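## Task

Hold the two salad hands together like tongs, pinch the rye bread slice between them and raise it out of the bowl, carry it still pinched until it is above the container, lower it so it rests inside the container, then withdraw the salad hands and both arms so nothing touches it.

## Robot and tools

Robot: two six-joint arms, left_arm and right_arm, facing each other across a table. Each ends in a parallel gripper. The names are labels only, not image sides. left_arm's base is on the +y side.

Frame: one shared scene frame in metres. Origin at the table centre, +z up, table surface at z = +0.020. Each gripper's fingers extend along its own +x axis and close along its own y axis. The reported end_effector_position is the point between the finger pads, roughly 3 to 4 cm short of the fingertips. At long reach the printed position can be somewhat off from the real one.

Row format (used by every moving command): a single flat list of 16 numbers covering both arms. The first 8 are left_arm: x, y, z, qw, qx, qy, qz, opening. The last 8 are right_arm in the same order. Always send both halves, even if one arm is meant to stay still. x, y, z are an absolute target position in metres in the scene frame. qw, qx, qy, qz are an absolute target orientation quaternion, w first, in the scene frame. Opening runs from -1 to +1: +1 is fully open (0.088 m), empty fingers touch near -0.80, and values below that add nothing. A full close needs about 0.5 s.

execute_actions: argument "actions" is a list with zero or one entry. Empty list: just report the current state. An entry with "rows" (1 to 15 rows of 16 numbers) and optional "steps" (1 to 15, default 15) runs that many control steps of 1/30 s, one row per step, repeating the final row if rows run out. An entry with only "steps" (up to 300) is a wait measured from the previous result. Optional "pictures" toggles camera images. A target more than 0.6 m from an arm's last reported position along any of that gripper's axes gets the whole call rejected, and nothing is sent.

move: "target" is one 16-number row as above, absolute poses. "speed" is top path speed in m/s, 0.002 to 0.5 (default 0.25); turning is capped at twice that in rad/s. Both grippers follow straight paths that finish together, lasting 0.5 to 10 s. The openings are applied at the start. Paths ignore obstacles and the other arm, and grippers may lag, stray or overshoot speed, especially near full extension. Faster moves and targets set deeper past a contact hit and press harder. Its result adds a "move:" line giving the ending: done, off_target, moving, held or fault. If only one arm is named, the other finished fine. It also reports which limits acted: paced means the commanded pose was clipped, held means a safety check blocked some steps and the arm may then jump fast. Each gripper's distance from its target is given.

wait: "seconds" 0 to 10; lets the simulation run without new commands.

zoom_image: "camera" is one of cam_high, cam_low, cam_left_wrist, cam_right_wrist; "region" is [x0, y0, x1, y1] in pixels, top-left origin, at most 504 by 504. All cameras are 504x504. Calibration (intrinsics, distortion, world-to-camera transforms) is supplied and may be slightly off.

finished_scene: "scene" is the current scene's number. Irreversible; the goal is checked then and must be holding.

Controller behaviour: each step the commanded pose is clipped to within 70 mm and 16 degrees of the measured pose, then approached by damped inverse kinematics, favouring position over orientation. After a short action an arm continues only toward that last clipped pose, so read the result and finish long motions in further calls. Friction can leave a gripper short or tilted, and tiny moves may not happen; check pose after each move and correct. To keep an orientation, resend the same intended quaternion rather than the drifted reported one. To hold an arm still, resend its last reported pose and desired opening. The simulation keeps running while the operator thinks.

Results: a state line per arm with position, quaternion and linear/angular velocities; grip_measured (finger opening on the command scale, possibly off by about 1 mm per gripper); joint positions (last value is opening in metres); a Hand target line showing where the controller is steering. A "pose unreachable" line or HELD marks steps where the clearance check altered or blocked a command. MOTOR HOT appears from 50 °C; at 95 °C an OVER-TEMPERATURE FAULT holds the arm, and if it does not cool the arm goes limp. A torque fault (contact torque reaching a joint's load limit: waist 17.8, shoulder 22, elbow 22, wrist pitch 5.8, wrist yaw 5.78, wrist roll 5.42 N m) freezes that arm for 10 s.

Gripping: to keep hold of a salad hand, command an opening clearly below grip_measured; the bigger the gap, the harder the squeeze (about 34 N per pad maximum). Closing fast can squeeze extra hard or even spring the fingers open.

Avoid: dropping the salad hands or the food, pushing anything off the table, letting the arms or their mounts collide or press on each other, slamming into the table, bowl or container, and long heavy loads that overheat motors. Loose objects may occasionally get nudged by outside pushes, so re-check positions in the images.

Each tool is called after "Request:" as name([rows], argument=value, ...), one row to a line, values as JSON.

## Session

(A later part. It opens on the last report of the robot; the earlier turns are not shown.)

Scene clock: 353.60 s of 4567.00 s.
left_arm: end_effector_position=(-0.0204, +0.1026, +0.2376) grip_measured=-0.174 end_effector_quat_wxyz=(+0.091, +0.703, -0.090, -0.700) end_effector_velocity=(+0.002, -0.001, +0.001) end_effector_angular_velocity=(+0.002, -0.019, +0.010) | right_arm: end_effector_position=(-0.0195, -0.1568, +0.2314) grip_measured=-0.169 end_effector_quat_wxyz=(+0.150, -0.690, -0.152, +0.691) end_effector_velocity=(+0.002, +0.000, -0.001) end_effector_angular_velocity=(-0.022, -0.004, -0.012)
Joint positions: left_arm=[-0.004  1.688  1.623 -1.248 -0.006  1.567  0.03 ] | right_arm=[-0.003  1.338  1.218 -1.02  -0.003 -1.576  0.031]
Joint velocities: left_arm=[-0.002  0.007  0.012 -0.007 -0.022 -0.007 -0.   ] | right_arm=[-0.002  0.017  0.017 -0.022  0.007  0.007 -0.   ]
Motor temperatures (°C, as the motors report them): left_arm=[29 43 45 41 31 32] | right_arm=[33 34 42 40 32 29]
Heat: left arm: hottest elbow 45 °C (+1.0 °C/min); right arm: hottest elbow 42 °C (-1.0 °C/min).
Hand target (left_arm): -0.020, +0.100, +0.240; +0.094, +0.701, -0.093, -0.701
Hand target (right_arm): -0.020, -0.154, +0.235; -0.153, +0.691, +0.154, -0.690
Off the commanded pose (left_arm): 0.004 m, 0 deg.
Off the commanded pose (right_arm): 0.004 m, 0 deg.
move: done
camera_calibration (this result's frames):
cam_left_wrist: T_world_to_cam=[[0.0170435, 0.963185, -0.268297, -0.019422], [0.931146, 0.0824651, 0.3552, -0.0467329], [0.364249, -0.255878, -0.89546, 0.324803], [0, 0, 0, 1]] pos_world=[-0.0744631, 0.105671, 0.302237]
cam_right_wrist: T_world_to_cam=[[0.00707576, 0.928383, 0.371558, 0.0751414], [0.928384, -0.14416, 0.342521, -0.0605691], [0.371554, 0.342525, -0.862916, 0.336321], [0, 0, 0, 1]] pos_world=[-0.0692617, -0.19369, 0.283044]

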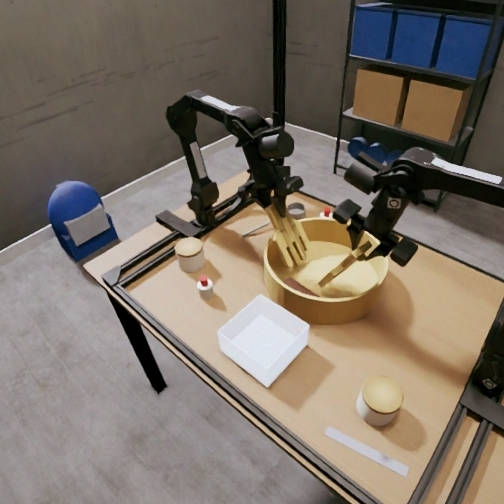

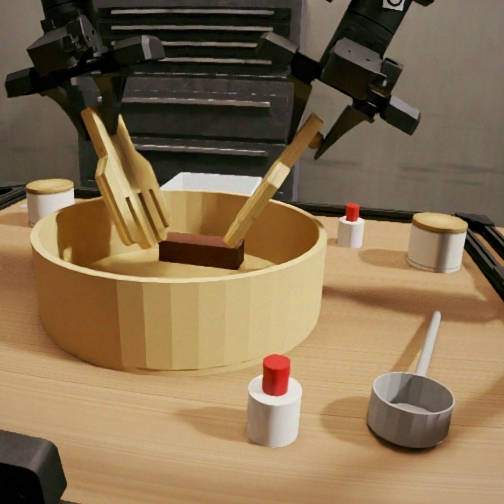

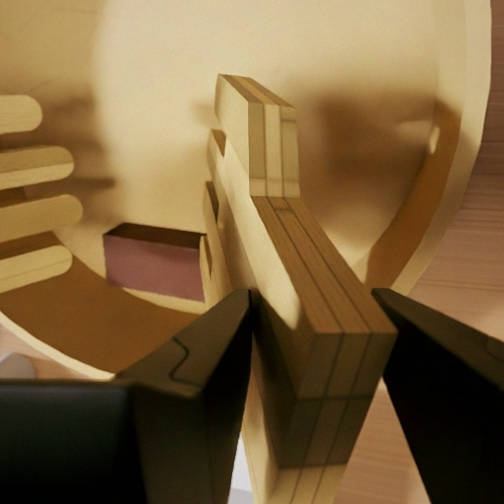

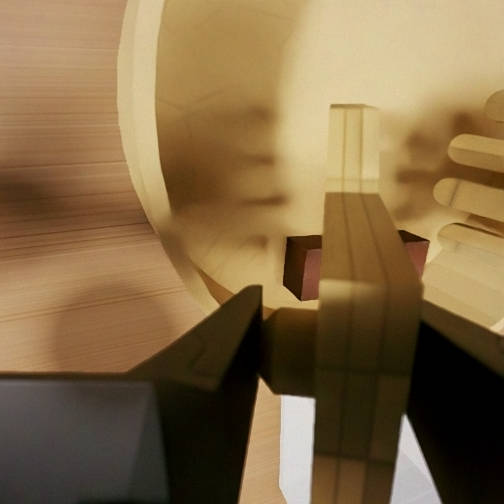

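Request:
move(target=[-0.045,0.085,0.20,0.062,0.704,-0.062,-0.704,-1,-0.045,-0.145,0.20,0.062,-0.704,-0.062,0.704,-1], speed=0.06)

Request:
move(target=[-0.045,0.085,0.178,0.062,0.704,-0.062,-0.704,-1,-0.045,-0.145,0.178,0.062,-0.704,-0.062,0.704,-1], speed=0.03)

Request:
move(target=[-0.045,0.065,0.18,0.062,0.704,-0.062,-0.704,-1,-0.045,-0.125,0.18,0.062,-0.704,-0.062,0.704,-1], speed=0.02)

Scene clock: 356.70 s of 4567.00 s.
left_arm: end_effector_position=(-0.0434, +0.0892, +0.2023) grip_measured=-0.182 end_effector_quat_wxyz=(+0.063, +0.704, -0.061, -0.705) end_effector_velocity=(+0.000, +0.004, -0.001) end_effector_angular_velocity=(+0.021, -0.005, +0.020) | right_arm: end_effector_position=(-0.0442, -0.1475, +0.1981) grip_measured=-0.175 end_effector_quat_wxyz=(+0.061, -0.704, -0.061, +0.705) end_effector_velocity=(-0.000, +0.000, -0.000) end_effector_angular_velocity=(-0.008, +0.008, -0.008)
Joint positions: left_arm=[-0.068  1.797  1.625 -1.223 -0.01   1.502  0.03 ] | right_arm=[ 0.084  1.576  1.362 -1.184  0.013 -1.489  0.03 ]
Joint velocities: left_arm=[-0.002  0.002  0.002 -0.022 -0.007 -0.022 -0.   ] | right_arm=[-0.002  0.007  0.007 -0.007 -0.007  0.007 -0.   ]
Motor temperatures (°C, as the motors report them): left_arm=[29 43 45 41 31 32] | right_arm=[33 34 42 39 32 29]
Heat: left arm: hottest elbow 45 °C (+1.0 °C/min); right arm: hottest elbow 42 °C (-1.0 °C/min).
Hand target (left_arm): -0.045, +0.085, +0.200; +0.062, +0.705, -0.062, -0.704
Hand target (right_arm): -0.045, -0.145, +0.200; -0.062, +0.705, +0.062, -0.704
Off the commanded pose (left_arm): 0.005 m, 0 deg.
Off the commanded pose (right_arm): 0.003 m, 0 deg.
move: done
camera_calibration (this result's frames):
cam_left_wrist: T_world_to_cam=[[0.0148821, 0.981819, -0.189238, -0.0333698], [0.933463, 0.0541888, 0.354557, -0.00890198], [0.358365, -0.181923, -0.915685, 0.295324], [0, 0, 0, 1]] pos_world=[-0.0970274, 0.0869717, 0.267265]
cam_right_wrist: T_world_to_cam=[[0.00822603, 0.992419, 0.122627, 0.137837], [0.928283, -0.0531726, 0.368054, -0.0165439], [0.371785, 0.110805, -0.921682, 0.291071], [0, 0, 0, 1]] pos_world=[-0.0939922, -0.169924, 0.257462]

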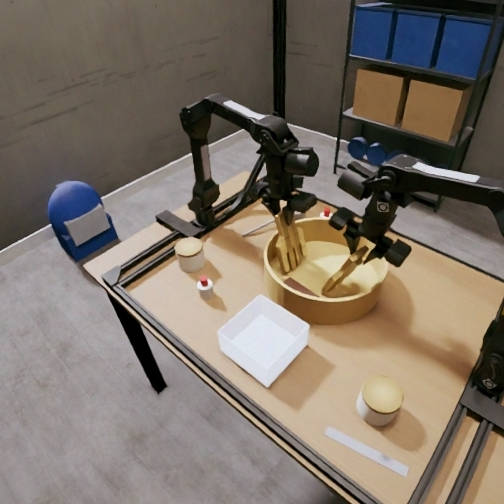

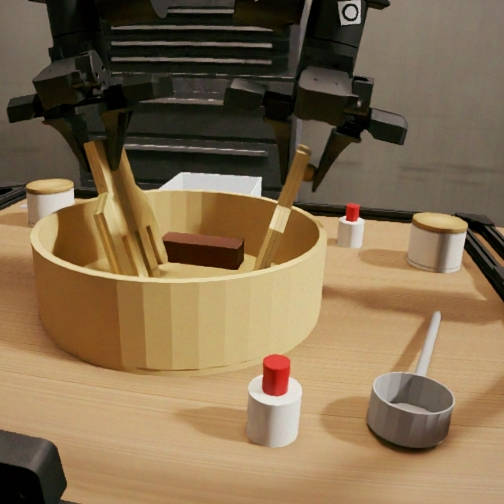

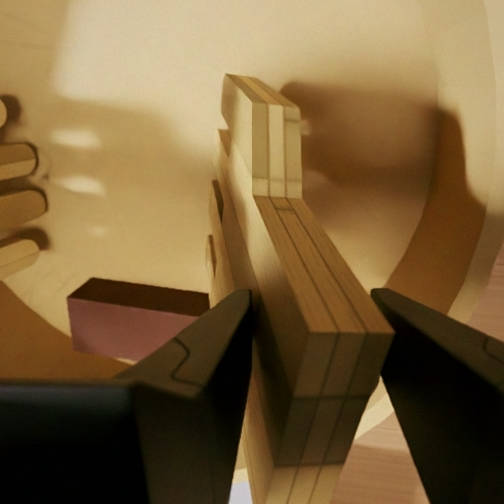

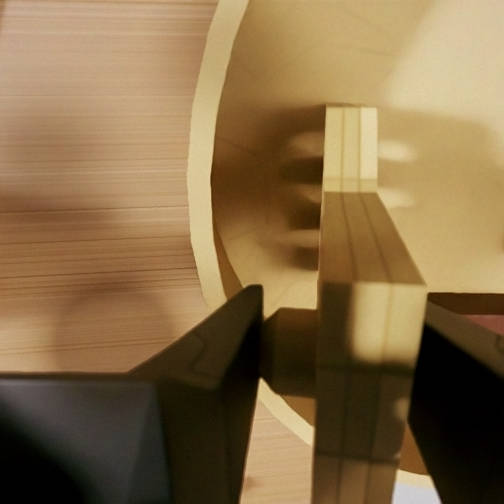

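Scene clock: 357.77 s of 4567.00 s.
left_arm: end_effector_position=(-0.0441, +0.0812, +0.1960) grip_measured=-0.184 end_effector_quat_wxyz=(+0.080, +0.701, -0.078, -0.704) end_effector_velocity=(+0.000, -0.002, +0.000) end_effector_angular_velocity=(-0.017, -0.001, +0.021) | right_arm: end_effector_position=(-0.0447, -0.1411, +0.1924) grip_measured=-0.177 end_effector_quat_wxyz=(+0.076, -0.702, -0.076, +0.704) end_effector_velocity=(-0.004, -0.002, -0.003) end_effector_angular_velocity=(-0.004, +0.023, -0.000)
Joint positions: left_arm=[-0.068  1.786  1.578 -1.139 -0.01   1.502  0.03 ] | right_arm=[ 0.085  1.565  1.321 -1.111  0.014 -1.488  0.03 ]
Joint velocities: left_arm=[-0.002 -0.007 -0.012  0.022 -0.007 -0.022  0.   ] | right_arm=[ 0.002 -0.002 -0.012  0.007 -0.022  0.007  0.   ]
Motor temperatures (°C, as the motors report them): left_arm=[29 43 45 41 31 32] | right_arm=[33 34 42 39 32 29]
Heat: left arm: hottest elbow 45 °C (+1.0 °C/min); right arm: hottest elbow 42 °C (-1.0 °C/min).
Hand target (left_arm): -0.045, +0.086, +0.179; +0.062, +0.704, -0.062, -0.704
Hand target (right_arm): -0.045, -0.145, +0.178; -0.062, +0.704, +0.062, -0.704
Off the commanded pose (left_arm): 0.018 m, 3 deg.
Off the commanded pose (right_arm): 0.015 m, 2 deg.
move: off_target (left_arm, right_arm)
camera_calibration (this result's frames):
cam_left_wrist: T_world_to_cam=[[0.0145498, 0.971432, -0.236874, -0.0165091], [0.93465, 0.0709592, 0.348417, -0.00570684], [0.355272, -0.226463, -0.906916, 0.290126], [0, 0, 0, 1]] pos_world=[-0.0974994, 0.0821453, 0.261197]
cam_right_wrist: T_world_to_cam=[[0.00917286, 0.986224, 0.165161, 0.123206], [0.929363, -0.0693665, 0.362591, -0.0147899], [0.369052, 0.150169, -0.917197, 0.289891], [0, 0, 0, 1]] pos_world=[-0.09437, -0.166068, 0.250901]

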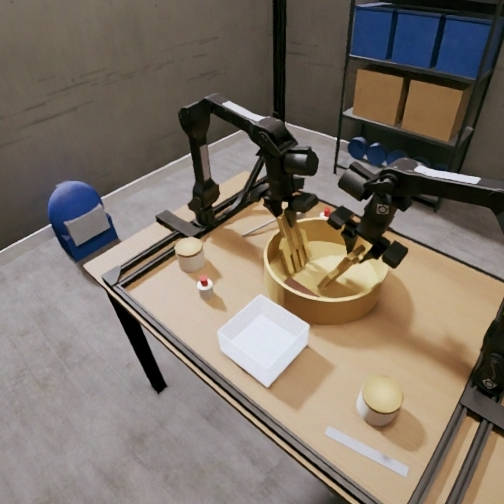

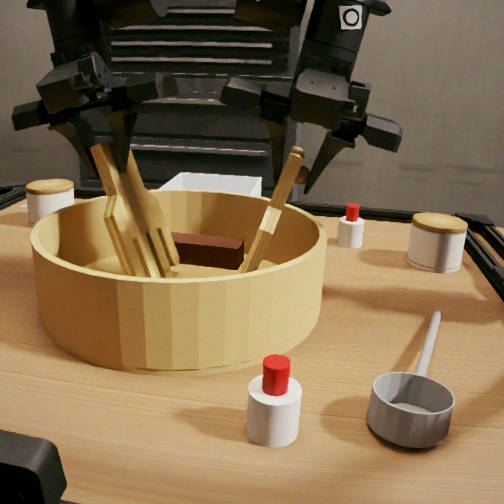

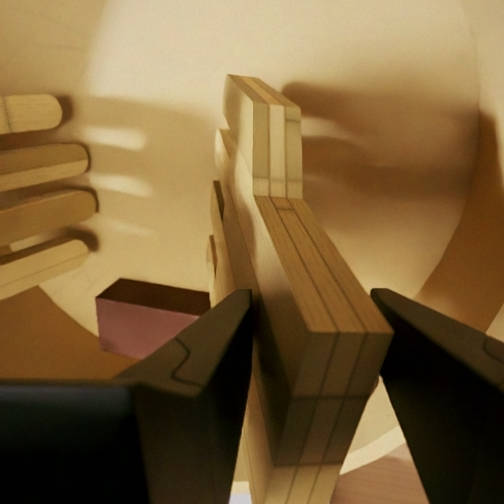

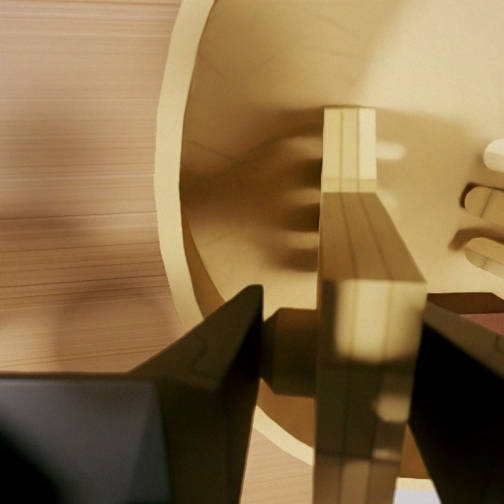

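Scene clock: 359.23 s of 4567.00 s.
left_arm: end_effector_position=(-0.0450, +0.0668, +0.1974) grip_measured=-0.186 end_effector_quat_wxyz=(+0.080, +0.701, -0.078, -0.704) end_effector_velocity=(+0.004, -0.002, +0.001) end_effector_angular_velocity=(+0.001, -0.020, +0.014) | right_arm: end_effector_position=(-0.0459, -0.1255, +0.1932) grip_measured=-0.179 end_effector_quat_wxyz=(+0.077, -0.702, -0.076, +0.704) end_effector_velocity=(-0.003, +0.001, +0.002) end_effector_angular_velocity=(+0.001, +0.020, +0.009)
Joint positions: left_arm=[-0.068  1.844  1.657 -1.16  -0.01   1.502  0.03 ] | right_arm=[ 0.084  1.623  1.384 -1.115  0.014 -1.488  0.03 ]
Joint velocities: left_arm=[ 0.002  0.007  0.012 -0.007 -0.022 -0.007 -0.   ] | right_arm=[-0.002  0.002  0.012 -0.007 -0.022 -0.007 -0.   ]
Motor temperatures (°C, as the motors report them): left_arm=[29 43 45 41 31 32] | right_arm=[33 34 42 39 32 29]
Heat: left arm: hottest elbow 45 °C (+1.0 °C/min); right arm: hottest elbow 42 °C (-1.0 °C/min).
Hand target (left_arm): -0.045, +0.066, +0.180; +0.062, +0.704, -0.062, -0.704
Hand target (right_arm): -0.045, -0.126, +0.180; -0.062, +0.704, +0.062, -0.704
Off the commanded pose (left_arm): 0.018 m, 3 deg.
Off the commanded pose (right_arm): 0.013 m, 2 deg.
move: off_target (left_arm, right_arm)
camera_calibration (this result's frames):
cam_left_wrist: T_world_to_cam=[[0.014562, 0.971612, -0.236133, -0.00228769], [0.934632, 0.0706939, 0.34852, -0.00427348], [0.355319, -0.225773, -0.907069, 0.28851], [0, 0, 0, 1]] pos_world=[-0.0984856, 0.0676625, 0.262648]
cam_right_wrist: T_world_to_cam=[[0.00956508, 0.986031, 0.166285, 0.107467], [0.929372, -0.0701344, 0.362421, -0.0129639], [0.369021, 0.151074, -0.917061, 0.288854], [0, 0, 0, 1]] pos_world=[-0.0955727, -0.150514, 0.251725]

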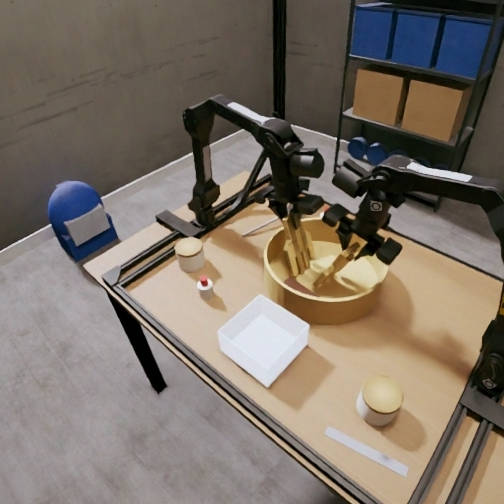

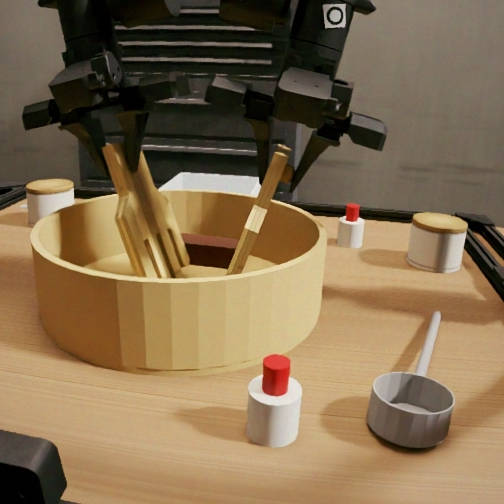

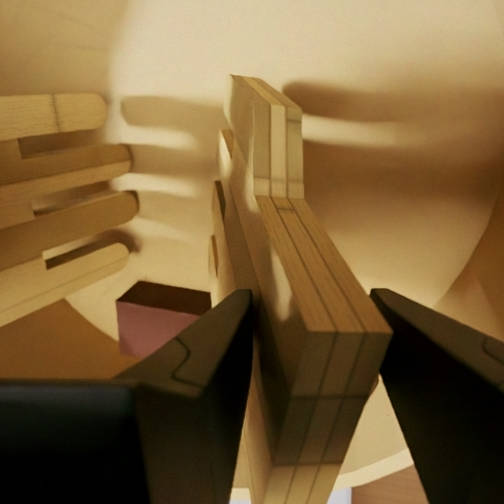

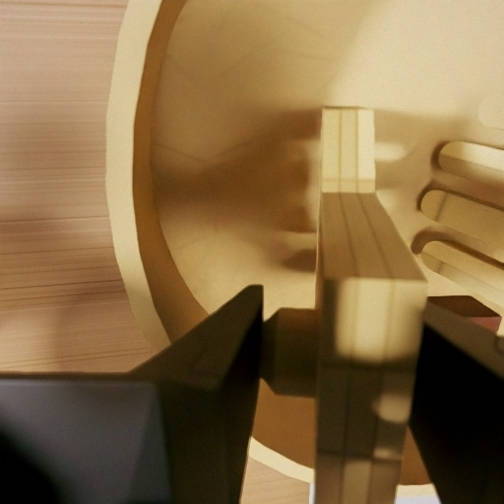

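Request:
move(target=[-0.04,0.09,0.24,0.031,0.706,-0.031,-0.706,-1,-0.04,-0.142,0.236,0.031,-0.706,-0.031,0.706,-1], speed=0.08)

Request:
move(target=[0.022,0.088,0.235,0.031,0.706,-0.031,-0.706,-1,0.022,-0.138,0.231,0.031,-0.706,-0.031,0.706,-1], speed=0.06)

Scene clock: 361.27 s of 4567.00 s.
left_arm: end_effector_position=(-0.0404, +0.0918, +0.2390) grip_measured=-0.189 end_effector_quat_wxyz=(+0.030, +0.708, -0.030, -0.705) end_effector_velocity=(+0.002, +0.006, -0.001) end_effector_angular_velocity=(+0.046, -0.009, +0.010) | right_arm: end_effector_position=(-0.0404, -0.1435, +0.2345) grip_measured=-0.183 end_effector_quat_wxyz=(+0.030, -0.708, -0.031, +0.705) end_effector_velocity=(-0.003, -0.005, +0.000) end_effector_angular_velocity=(-0.034, +0.035, -0.011)
Joint positions: left_arm=[-0.06   1.893  1.907 -1.5   -0.01   1.511  0.03 ] | right_arm=[ 0.07   1.677  1.624 -1.431  0.01  -1.502  0.03 ]
Joint velocities: left_arm=[ 0.002  0.017  0.022 -0.051 -0.007 -0.007 -0.   ] | right_arm=[-0.007  0.007  0.012 -0.037 -0.037  0.007 -0.   ]
Motor temperatures (°C, as the motors report them): left_arm=[29 43 45 40 31 32] | right_arm=[33 35 42 39 32 29]
Heat: left arm: hottest elbow 45 °C (+1.0 °C/min); right arm: hottest elbow 42 °C (-1.0 °C/min).
Hand target (left_arm): -0.040, +0.090, +0.240; +0.031, +0.706, -0.031, -0.706
Hand target (right_arm): -0.040, -0.142, +0.236; -0.031, +0.706, +0.031, -0.706
Off the commanded pose (left_arm): 0.002 m, 0 deg.
Off the commanded pose (right_arm): 0.002 m, 0 deg.
move: done
camera_calibration (this result's frames):
cam_left_wrist: T_world_to_cam=[[0.01771, 0.994843, -0.0998719, -0.05142], [0.93101, 0.0200128, 0.364445, -0.024184], [0.364564, -0.099436, -0.925854, 0.323513], [0, 0, 0, 1]] pos_world=[-0.0945149, 0.0838076, 0.303204]
cam_right_wrist: T_world_to_cam=[[0.00860913, 0.999289, 0.0367025, 0.150554], [0.926531, -0.0217771, 0.375588, -0.0305819], [0.37612, 0.0307725, -0.92606, 0.312505], [0, 0, 0, 1]] pos_world=[-0.0905003, -0.160729, 0.295359]

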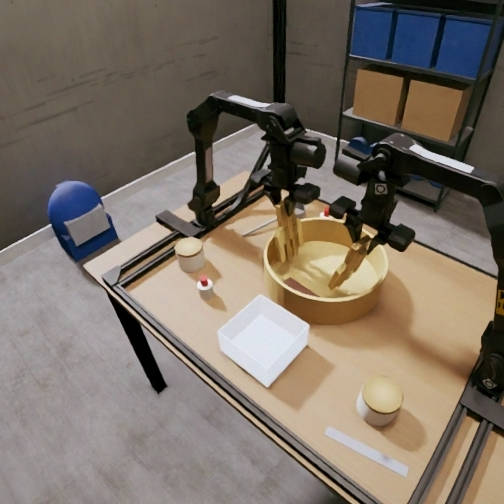

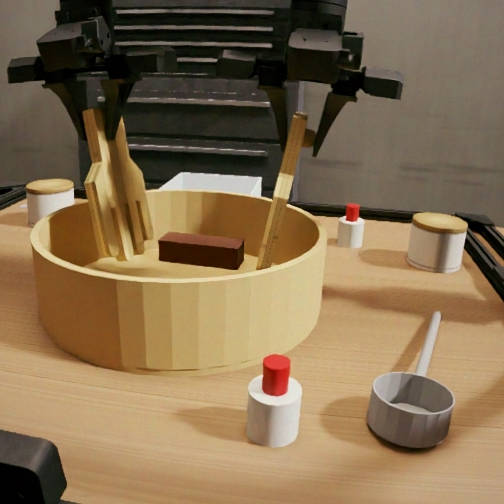

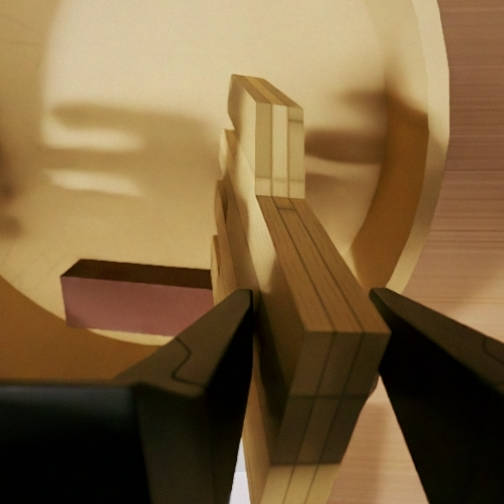

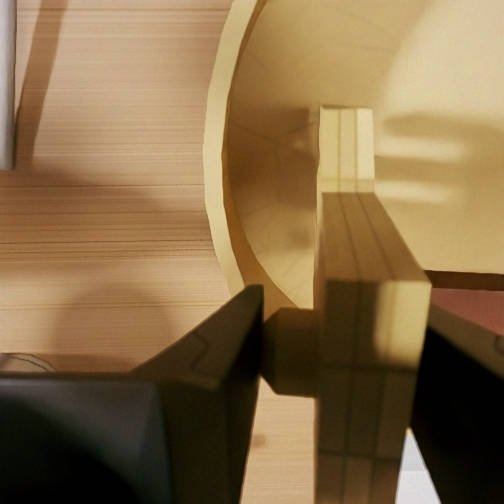

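Scene clock: 362.73 s of 4567.00 s.
left_arm: end_effector_position=(+0.0211, +0.0903, +0.2355) grip_measured=-0.193 end_effector_quat_wxyz=(+0.030, +0.708, -0.030, -0.705) end_effector_velocity=(-0.004, +0.001, -0.002) end_effector_angular_velocity=(+0.010, +0.021, -0.026) | right_arm: end_effector_position=(+0.0123, -0.1371, +0.2346) grip_measured=-0.190 end_effector_quat_wxyz=(+0.031, -0.698, -0.046, +0.714) end_effector_velocity=(+0.002, +0.003, +0.001) end_effector_angular_velocity=(+0.013, +0.005, +0.001)
Joint positions: left_arm=[ 0.114  1.904  1.907 -1.489  0.005  1.685  0.03 ] | right_arm=[-0.118  1.69   1.637 -1.413 -0.037 -1.708  0.03 ]
Joint velocities: left_arm=[-0.002  0.002 -0.002 -0.007  0.022  0.022 -0.001] | right_arm=[-0.007  0.002  0.007  0.007 -0.007 -0.007 -0.   ]
Motor temperatures (°C, as the motors report them): left_arm=[29 43 45 40 31 32] | right_arm=[33 35 42 39 32 29]
Heat: left arm: hottest elbow 45 °C (+1.0 °C/min); right arm: hottest elbow 42 °C (-1.0 °C/min).
Hand target (left_arm): +0.022, +0.088, +0.235; +0.031, +0.706, -0.031, -0.707
Hand target (right_arm): +0.022, -0.139, +0.231; -0.031, +0.706, +0.031, -0.707
Off the commanded pose (left_arm): 0.002 m, 0 deg.
Off the commanded pose (right_arm): 0.010 m, 2 deg.
move: off_target (right_arm)
camera_calibration (this result's frames):
cam_left_wrist: T_world_to_cam=[[0.0183236, 0.994908, -0.0991055, -0.0515423], [0.931323, 0.0190759, 0.363693, -0.0798658], [0.363732, -0.0989635, -0.926232, 0.297736], [0, 0, 0, 1]] pos_world=[-0.0329709, 0.0822684, 0.299711]
cam_right_wrist: T_world_to_cam=[[-0.0119494, 0.99822, 0.0584362, 0.138647], [0.93648, -0.00931369, 0.350597, -0.0718331], [0.350517, 0.0589138, -0.934702, 0.298776], [0, 0, 0, 1]] pos_world=[-0.0357991, -0.156672, 0.296349]

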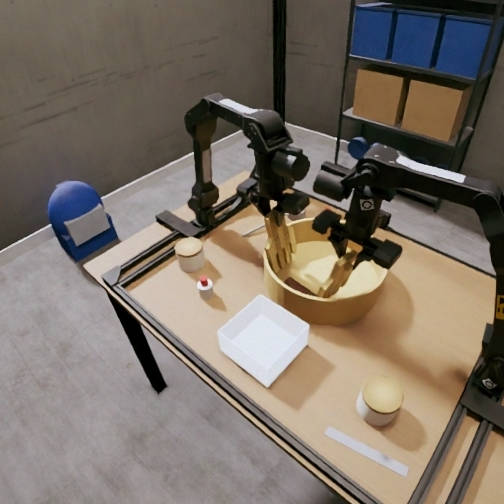

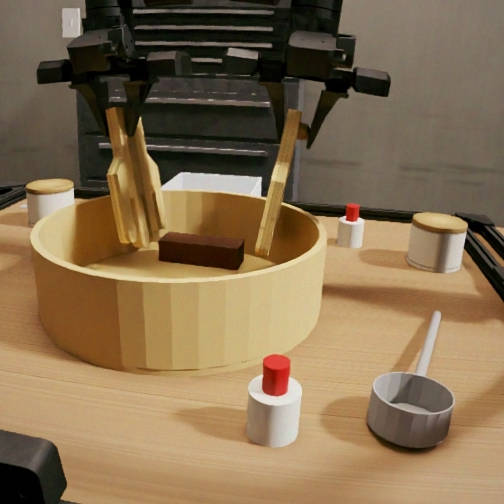

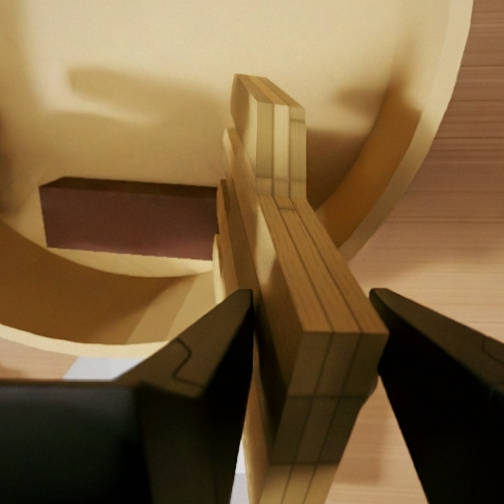

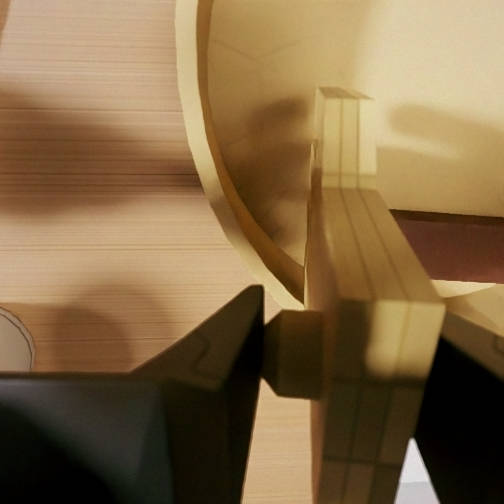

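Request:
move(target=[0.022,0.096,0.203,0.031,0.706,-0.031,-0.706,-1,0.022,-0.128,0.199,0.031,-0.706,-0.031,0.706,-1], speed=0.04)

Scene clock: 365.73 s of 4567.00 s.
left_arm: end_effector_position=(+0.0177, +0.0922, +0.2077) grip_measured=-0.199 end_effector_quat_wxyz=(+0.033, +0.703, -0.041, -0.709) end_effector_velocity=(+0.002, -0.001, -0.002) end_effector_angular_velocity=(-0.011, -0.008, +0.010) | right_arm: end_effector_position=(+0.0162, -0.1245, +0.2071) grip_measured=-0.198 end_effector_quat_wxyz=(+0.037, -0.701, -0.048, +0.711) end_effector_velocity=(-0.000, +0.000, -0.001) end_effector_angular_velocity=(+0.004, +0.004, +0.020)
Joint positions: left_arm=[ 0.111  1.856  1.73  -1.342  0.021  1.692  0.029] | right_arm=[-0.121  1.715  1.554 -1.292 -0.029 -1.706  0.029]
Joint velocities: left_arm=[ 0.002 -0.007 -0.017  0.022 -0.007 -0.007 -0.001] | right_arm=[-0.002 -0.002 -0.007  0.007 -0.007 -0.022 -0.   ]
Motor temperatures (°C, as the motors report them): left_arm=[29 44 45 40 31 32] | right_arm=[33 35 42 38 32 29]
Heat: left arm: hottest elbow 45 °C (+2.0 °C/min); right arm: hottest elbow 42 °C (+0.0 °C/min).
Hand target (left_arm): +0.022, +0.096, +0.203; +0.031, +0.706, -0.031, -0.706
Hand target (right_arm): +0.022, -0.128, +0.199; -0.031, +0.706, +0.031, -0.707
Off the commanded pose (left_arm): 0.007 m, 1 deg.
Off the commanded pose (right_arm): 0.011 m, 2 deg.
move: off_target (right_arm)
camera_calibration (this result's frames):
cam_left_wrist: T_world_to_cam=[[0.0278433, 0.992482, -0.119183, -0.0519553], [0.935935, 0.0159903, 0.351809, -0.0639681], [0.35107, -0.121343, -0.928454, 0.276143], [0, 0, 0, 1]] pos_world=[-0.0356289, 0.0860956, 0.272698]
cam_right_wrist: T_world_to_cam=[[-0.00632552, 0.997515, 0.0701691, 0.125175], [0.932979, -0.0193661, 0.359411, -0.0687689], [0.359876, 0.0677397, -0.930538, 0.271074], [0, 0, 0, 1]] pos_world=[-0.0326013, -0.144558, 0.268177]

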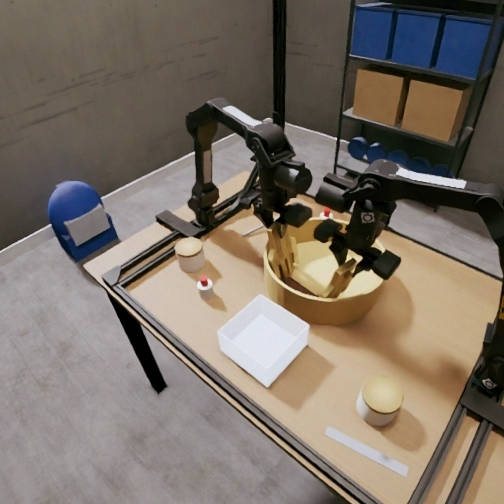

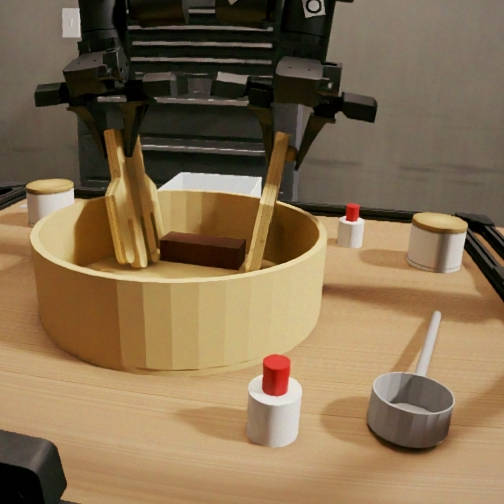

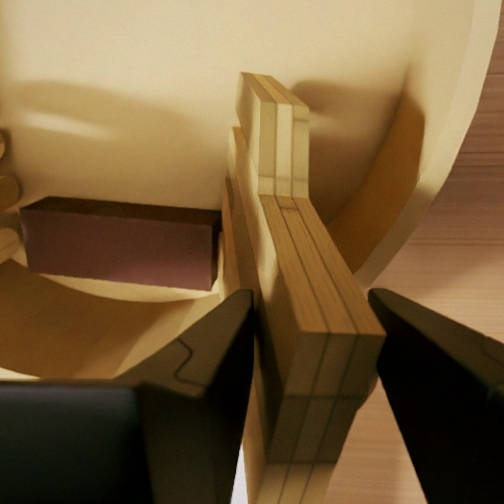

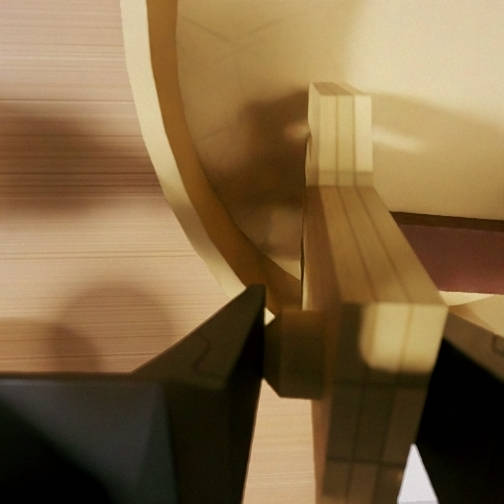

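Request:
move(target=[0.026,0.08,0.204,0.031,0.706,-0.031,-0.706,-1,0.026,-0.112,0.202,0.031,-0.706,-0.031,0.706,-1], speed=0.02)

Request:
move(target=[0.026,0.077,0.24,0.04,0.706,-0.04,-0.706,-1,0.026,-0.109,0.238,0.04,-0.706,-0.04,0.706,-1], speed=0.02)

Scene clock: 367.47 s of 4567.00 s.
left_arm: end_effector_position=(+0.0224, +0.0830, +0.2090) grip_measured=-0.202 end_effector_quat_wxyz=(+0.034, +0.703, -0.036, -0.709) end_effector_velocity=(+0.003, -0.002, +0.002) end_effector_angular_velocity=(+0.000, -0.020, +0.022) | right_arm: end_effector_position=(+0.0212, -0.1136, +0.2040) grip_measured=-0.201 end_effector_quat_wxyz=(+0.031, -0.703, -0.037, +0.710) end_effector_velocity=(-0.001, -0.003, -0.002) end_effector_angular_velocity=(-0.026, +0.010, +0.006)
Joint positions: left_arm=[ 0.121  1.901  1.795 -1.367  0.021  1.693  0.029] | right_arm=[-0.129  1.778  1.619 -1.317 -0.022 -1.706  0.029]
Joint velocities: left_arm=[-0.002  0.007  0.017 -0.007 -0.022 -0.022 -0.   ] | right_arm=[-0.002  0.012  0.007 -0.022 -0.007 -0.007 -0.   ]
Motor temperatures (°C, as the motors report them): left_arm=[29 44 45 40 31 32] | right_arm=[33 35 42 38 32 29]
Heat: left arm: hottest elbow 45 °C (+1.0 °C/min); right arm: hottest elbow 42 °C (+0.0 °C/min).
Hand target (left_arm): +0.026, +0.080, +0.204; +0.031, +0.706, -0.031, -0.706
Hand target (right_arm): +0.026, -0.112, +0.202; -0.031, +0.706, +0.031, -0.706
Off the commanded pose (left_arm): 0.007 m, 1 deg.
Off the commanded pose (right_arm): 0.005 m, 1 deg.
move: done
camera_calibration (this result's frames):
cam_left_wrist: T_world_to_cam=[[0.0194513, 0.993254, -0.114313, -0.0437147], [0.935936, 0.0221222, 0.351474, -0.0690825], [0.351632, -0.113826, -0.929192, 0.27418], [0, 0, 0, 1]] pos_world=[-0.0309032, 0.0761569, 0.274049]
cam_right_wrist: T_world_to_cam=[[0.00178492, 0.99891, 0.0466398, 0.119287], [0.931402, -0.018637, 0.363514, -0.0728646], [0.363987, 0.0427915, -0.93042, 0.262696], [0, 0, 0, 1]] pos_world=[-0.0279646, -0.131756, 0.265341]

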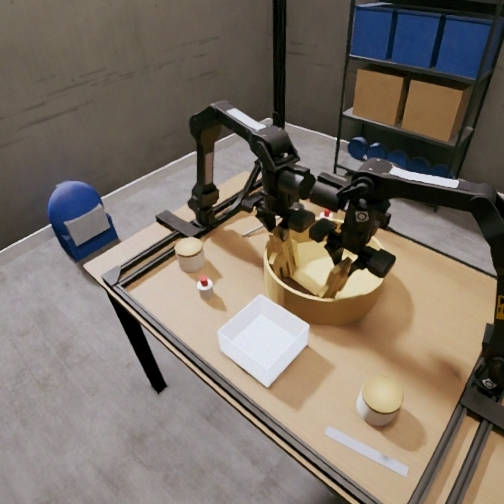

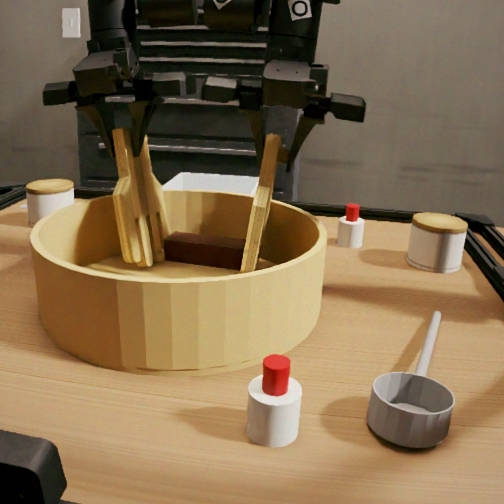

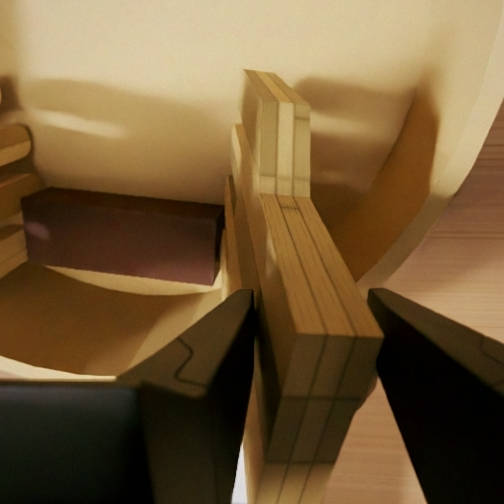

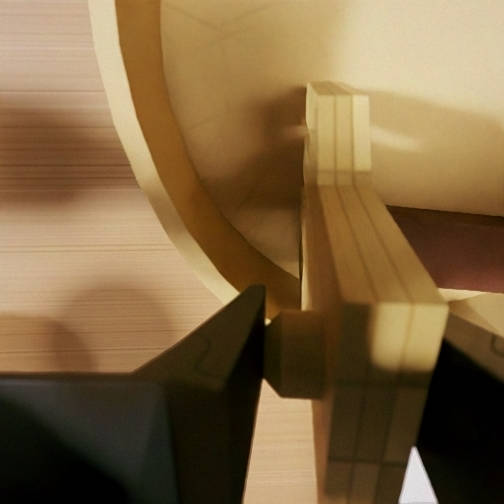

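Scene clock: 369.50 s of 4567.00 s.
left_arm: end_effector_position=(+0.0235, +0.0789, +0.2390) grip_measured=-0.206 end_effector_quat_wxyz=(+0.038, +0.704, -0.040, -0.708) end_effector_velocity=(-0.001, +0.007, +0.000) end_effector_angular_velocity=(+0.032, -0.004, -0.009) | right_arm: end_effector_position=(+0.0240, -0.1105, +0.2370) grip_measured=-0.204 end_effector_quat_wxyz=(+0.039, -0.704, -0.040, +0.708) end_effector_velocity=(+0.000, -0.007, -0.001) end_effector_angular_velocity=(-0.035, +0.011, +0.001)
Joint positions: left_arm=[ 0.122  1.936  1.963 -1.49   0.02   1.694  0.029] | right_arm=[-0.135  1.798  1.774 -1.436 -0.019 -1.706  0.029]
Joint velocities: left_arm=[-0.002  0.002  0.007 -0.037 -0.007  0.007 -0.001] | right_arm=[-0.007  0.002  0.002 -0.037 -0.007 -0.007 -0.   ]
Motor temperatures (°C, as the motors report them): left_arm=[29 44 45 40 31 32] | right_arm=[33 35 42 38 32 29]
Heat: left arm: hottest elbow 45 °C (+1.0 °C/min); right arm: hottest elbow 42 °C (+0.0 °C/min).
Hand target (left_arm): +0.026, +0.077, +0.240; +0.040, +0.706, -0.040, -0.706
Hand target (right_arm): +0.026, -0.109, +0.238; -0.040, +0.706, +0.040, -0.706
Off the commanded pose (left_arm): 0.003 m, 0 deg.
Off the commanded pose (right_arm): 0.003 m, 0 deg.
move: done
camera_calibration (this result's frames):
cam_left_wrist: T_world_to_cam=[[0.0192357, 0.992047, -0.124391, -0.0336864], [0.935311, 0.0261093, 0.352862, -0.0812258], [0.353304, -0.123132, -0.92737, 0.301402], [0, 0, 0, 1]] pos_world=[-0.029867, 0.0726514, 0.303982]
cam_right_wrist: T_world_to_cam=[[0.00751295, 0.998037, 0.062173, 0.110706], [0.929525, -0.0298935, 0.367545, -0.0895903], [0.368682, 0.05503, -0.927925, 0.292885], [0, 0, 0, 1]] pos_world=[-0.0255366, -0.129285, 0.297821]

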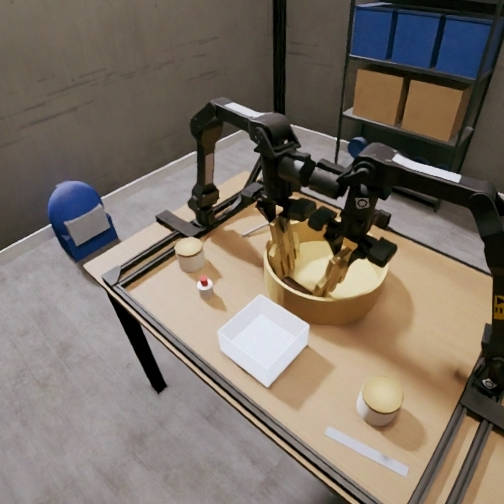

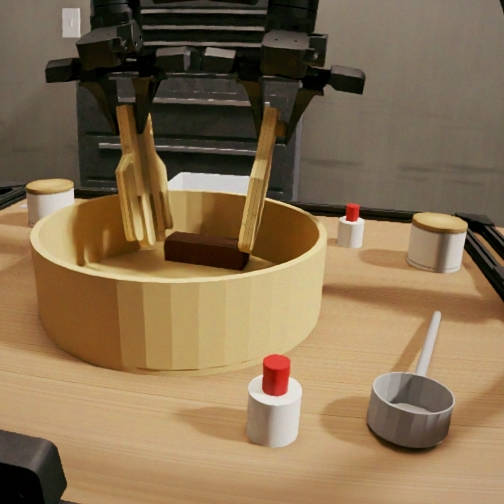

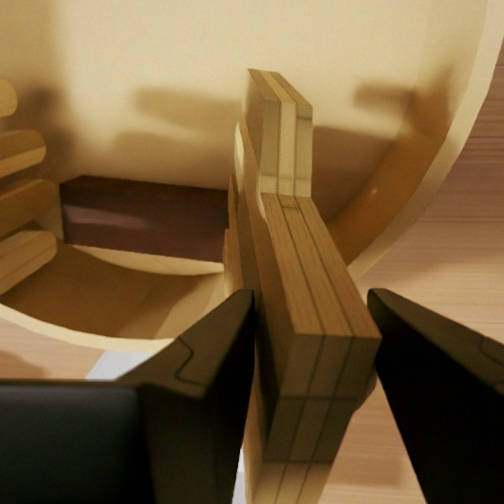

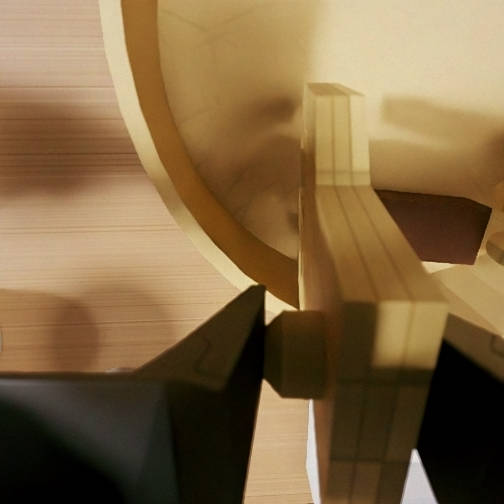

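Request:
move(target=[0.024,0.118,0.238,0.075,0.702,-0.075,-0.702,-1,0.024,-0.155,0.236,0.075,-0.702,-0.075,0.702,-1], speed=0.05)

Request:
move(target=[0.026,0.118,0.2,0.075,0.702,-0.075,-0.702,-1,0.026,-0.155,0.197,0.075,-0.702,-0.075,0.702,-1], speed=0.04)

Scene clock: 371.37 s of 4567.00 s.
left_arm: end_effector_position=(+0.0205, +0.1140, +0.2371) grip_measured=-0.210 end_effector_quat_wxyz=(+0.071, +0.700, -0.078, -0.706) end_effector_velocity=(+0.000, +0.001, +0.000) end_effector_angular_velocity=(-0.016, -0.008, +0.006) | right_arm: end_effector_position=(+0.0171, -0.1474, +0.2395) grip_measured=-0.206 end_effector_quat_wxyz=(+0.076, -0.696, -0.090, +0.708) end_effector_velocity=(-0.001, -0.004, +0.000) end_effector_angular_velocity=(+0.008, +0.004, +0.006)
Joint positions: left_arm=[ 0.133  1.695  1.637 -1.305  0.036  1.71   0.029] | right_arm=[-0.144  1.55   1.49  -1.281 -0.052 -1.729  0.029]
Joint velocities: left_arm=[-0.002 -0.017 -0.022  0.022 -0.007 -0.007 -0.   ] | right_arm=[-0.002 -0.022 -0.022  0.007 -0.007 -0.007 -0.   ]
Motor temperatures (°C, as the motors report them): left_arm=[29 44 45 40 31 32] | right_arm=[33 35 42 38 32 29]
Heat: left arm: hottest elbow 45 °C (+1.0 °C/min); right arm: hottest elbow 42 °C (+0.0 °C/min).
Hand target (left_arm): +0.024, +0.118, +0.238; +0.075, +0.703, -0.075, -0.703
Hand target (right_arm): +0.024, -0.155, +0.236; -0.075, +0.703, +0.075, -0.703
Off the commanded pose (left_arm): 0.005 m, 1 deg.
Off the commanded pose (right_arm): 0.011 m, 2 deg.
move: off_target (right_arm)
camera_calibration (this result's frames):
cam_left_wrist: T_world_to_cam=[[0.0263511, 0.974138, -0.224413, -0.0430877], [0.935752, 0.0549378, 0.348353, -0.0808582], [0.351672, -0.219175, -0.910104, 0.311886], [0, 0, 0, 1]] pos_world=[-0.0328831, 0.114773, 0.302347]
cam_right_wrist: T_world_to_cam=[[-0.00910341, 0.982865, 0.1841, 0.116284], [0.934352, -0.0572278, 0.351727, -0.085484], [0.356236, 0.175216, -0.917821, 0.315211], [0, 0, 0, 1]] pos_world=[-0.0313587, -0.174414, 0.297966]

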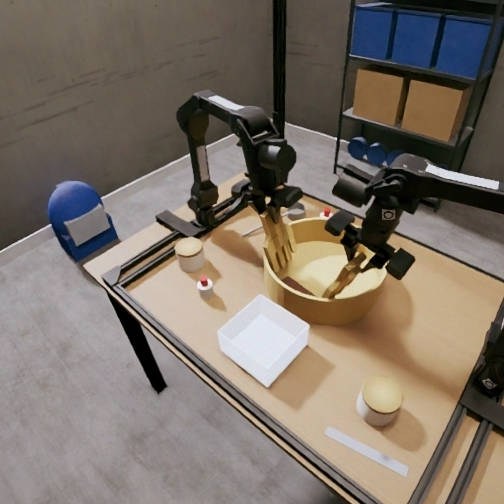

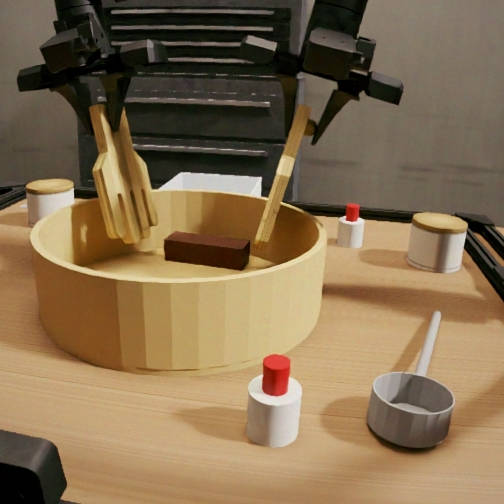

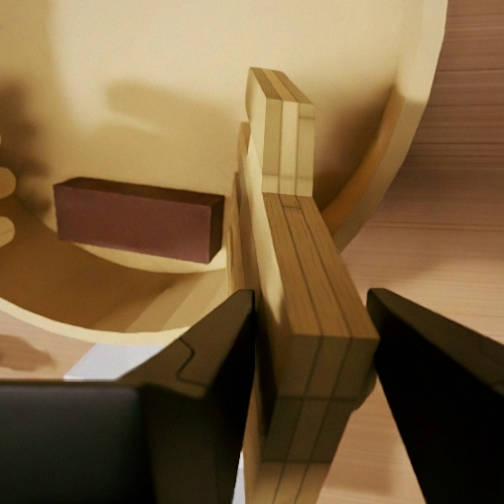

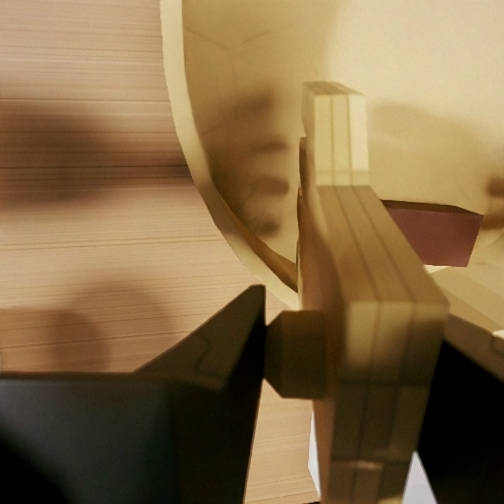

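Scene clock: 372.77 s of 4567.00 s.
left_arm: end_effector_position=(+0.0171, +0.1107, +0.2072) grip_measured=-0.213 end_effector_quat_wxyz=(+0.077, +0.694, -0.095, -0.709) end_effector_velocity=(+0.004, +0.002, -0.004) end_effector_angular_velocity=(+0.011, -0.015, +0.029) | right_arm: end_effector_position=(+0.0151, -0.1443, +0.2088) grip_measured=-0.207 end_effector_quat_wxyz=(+0.082, -0.691, -0.106, +0.710) end_effector_velocity=(-0.001, -0.005, -0.003) end_effector_angular_velocity=(-0.016, +0.008, +0.007)
Joint positions: left_arm=[ 0.13   1.666  1.48  -1.145  0.055  1.72   0.029] | right_arm=[-0.144  1.522  1.334 -1.123 -0.068 -1.739  0.029]
Joint velocities: left_arm=[ 0.002 -0.002 -0.017  0.007 -0.022 -0.022 -0.   ] | right_arm=[-0.002 -0.007 -0.017 -0.007 -0.007 -0.007 -0.   ]
Motor temperatures (°C, as the motors report them): left_arm=[29 44 44 40 31 32] | right_arm=[33 35 41 38 32 29]
Heat: left arm: hottest shoulder 44 °C (+0.0 °C/min); right arm: hottest elbow 41 °C (-2.0 °C/min).
Hand target (left_arm): +0.026, +0.118, +0.200; +0.075, +0.703, -0.075, -0.703
Hand target (right_arm): +0.025, -0.155, +0.198; -0.075, +0.703, +0.075, -0.703
Off the commanded pose (left_arm): 0.014 m, 3 deg.
Off the commanded pose (right_arm): 0.019 m, 4 deg.
move: off_target (left_arm, right_arm)
camera_calibration (this result's frames):
cam_left_wrist: T_world_to_cam=[[0.039886, 0.965573, -0.257055, -0.0389714], [0.940763, 0.0504016, 0.335297, -0.0639957], [0.33671, -0.255201, -0.906366, 0.288676], [0, 0, 0, 1]] pos_world=[-0.0354407, 0.114526, 0.273085]
cam_right_wrist: T_world_to_cam=[[-0.0213651, 0.976253, 0.215579, 0.111539], [0.938217, -0.0549145, 0.341664, -0.0702489], [0.345388, 0.20956, -0.914763, 0.291768], [0, 0, 0, 1]] pos_world=[-0.0324815, -0.173891, 0.266854]

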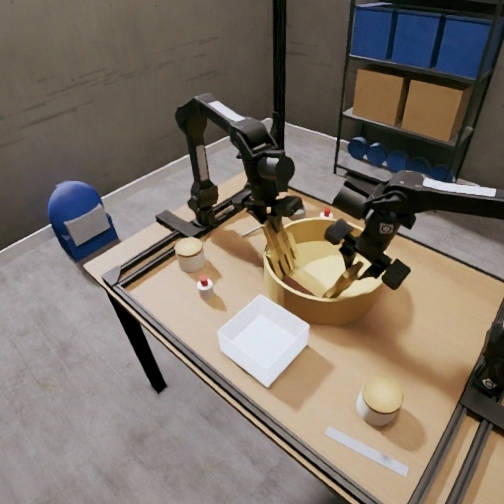

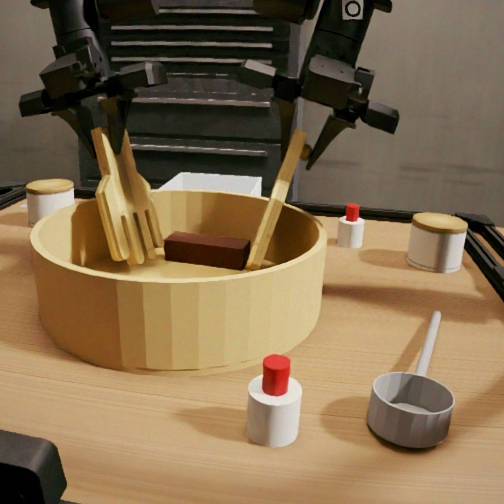

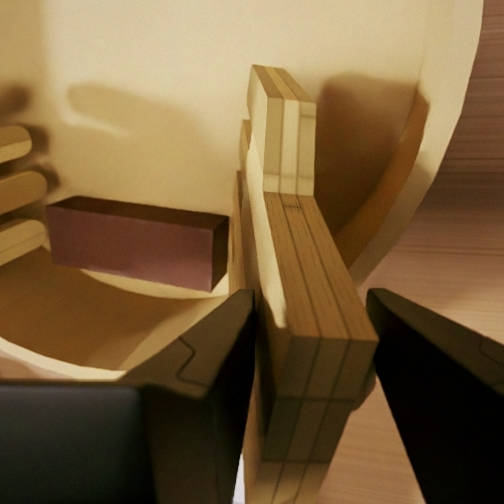

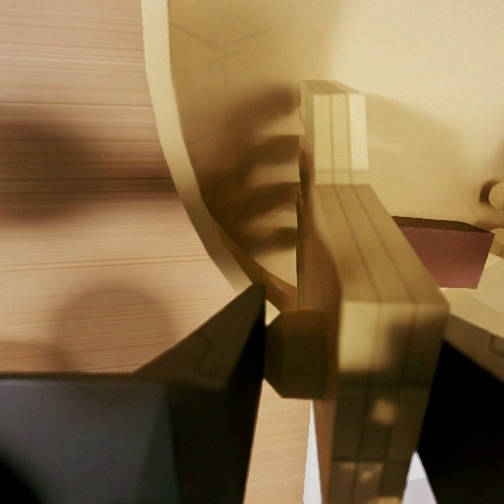

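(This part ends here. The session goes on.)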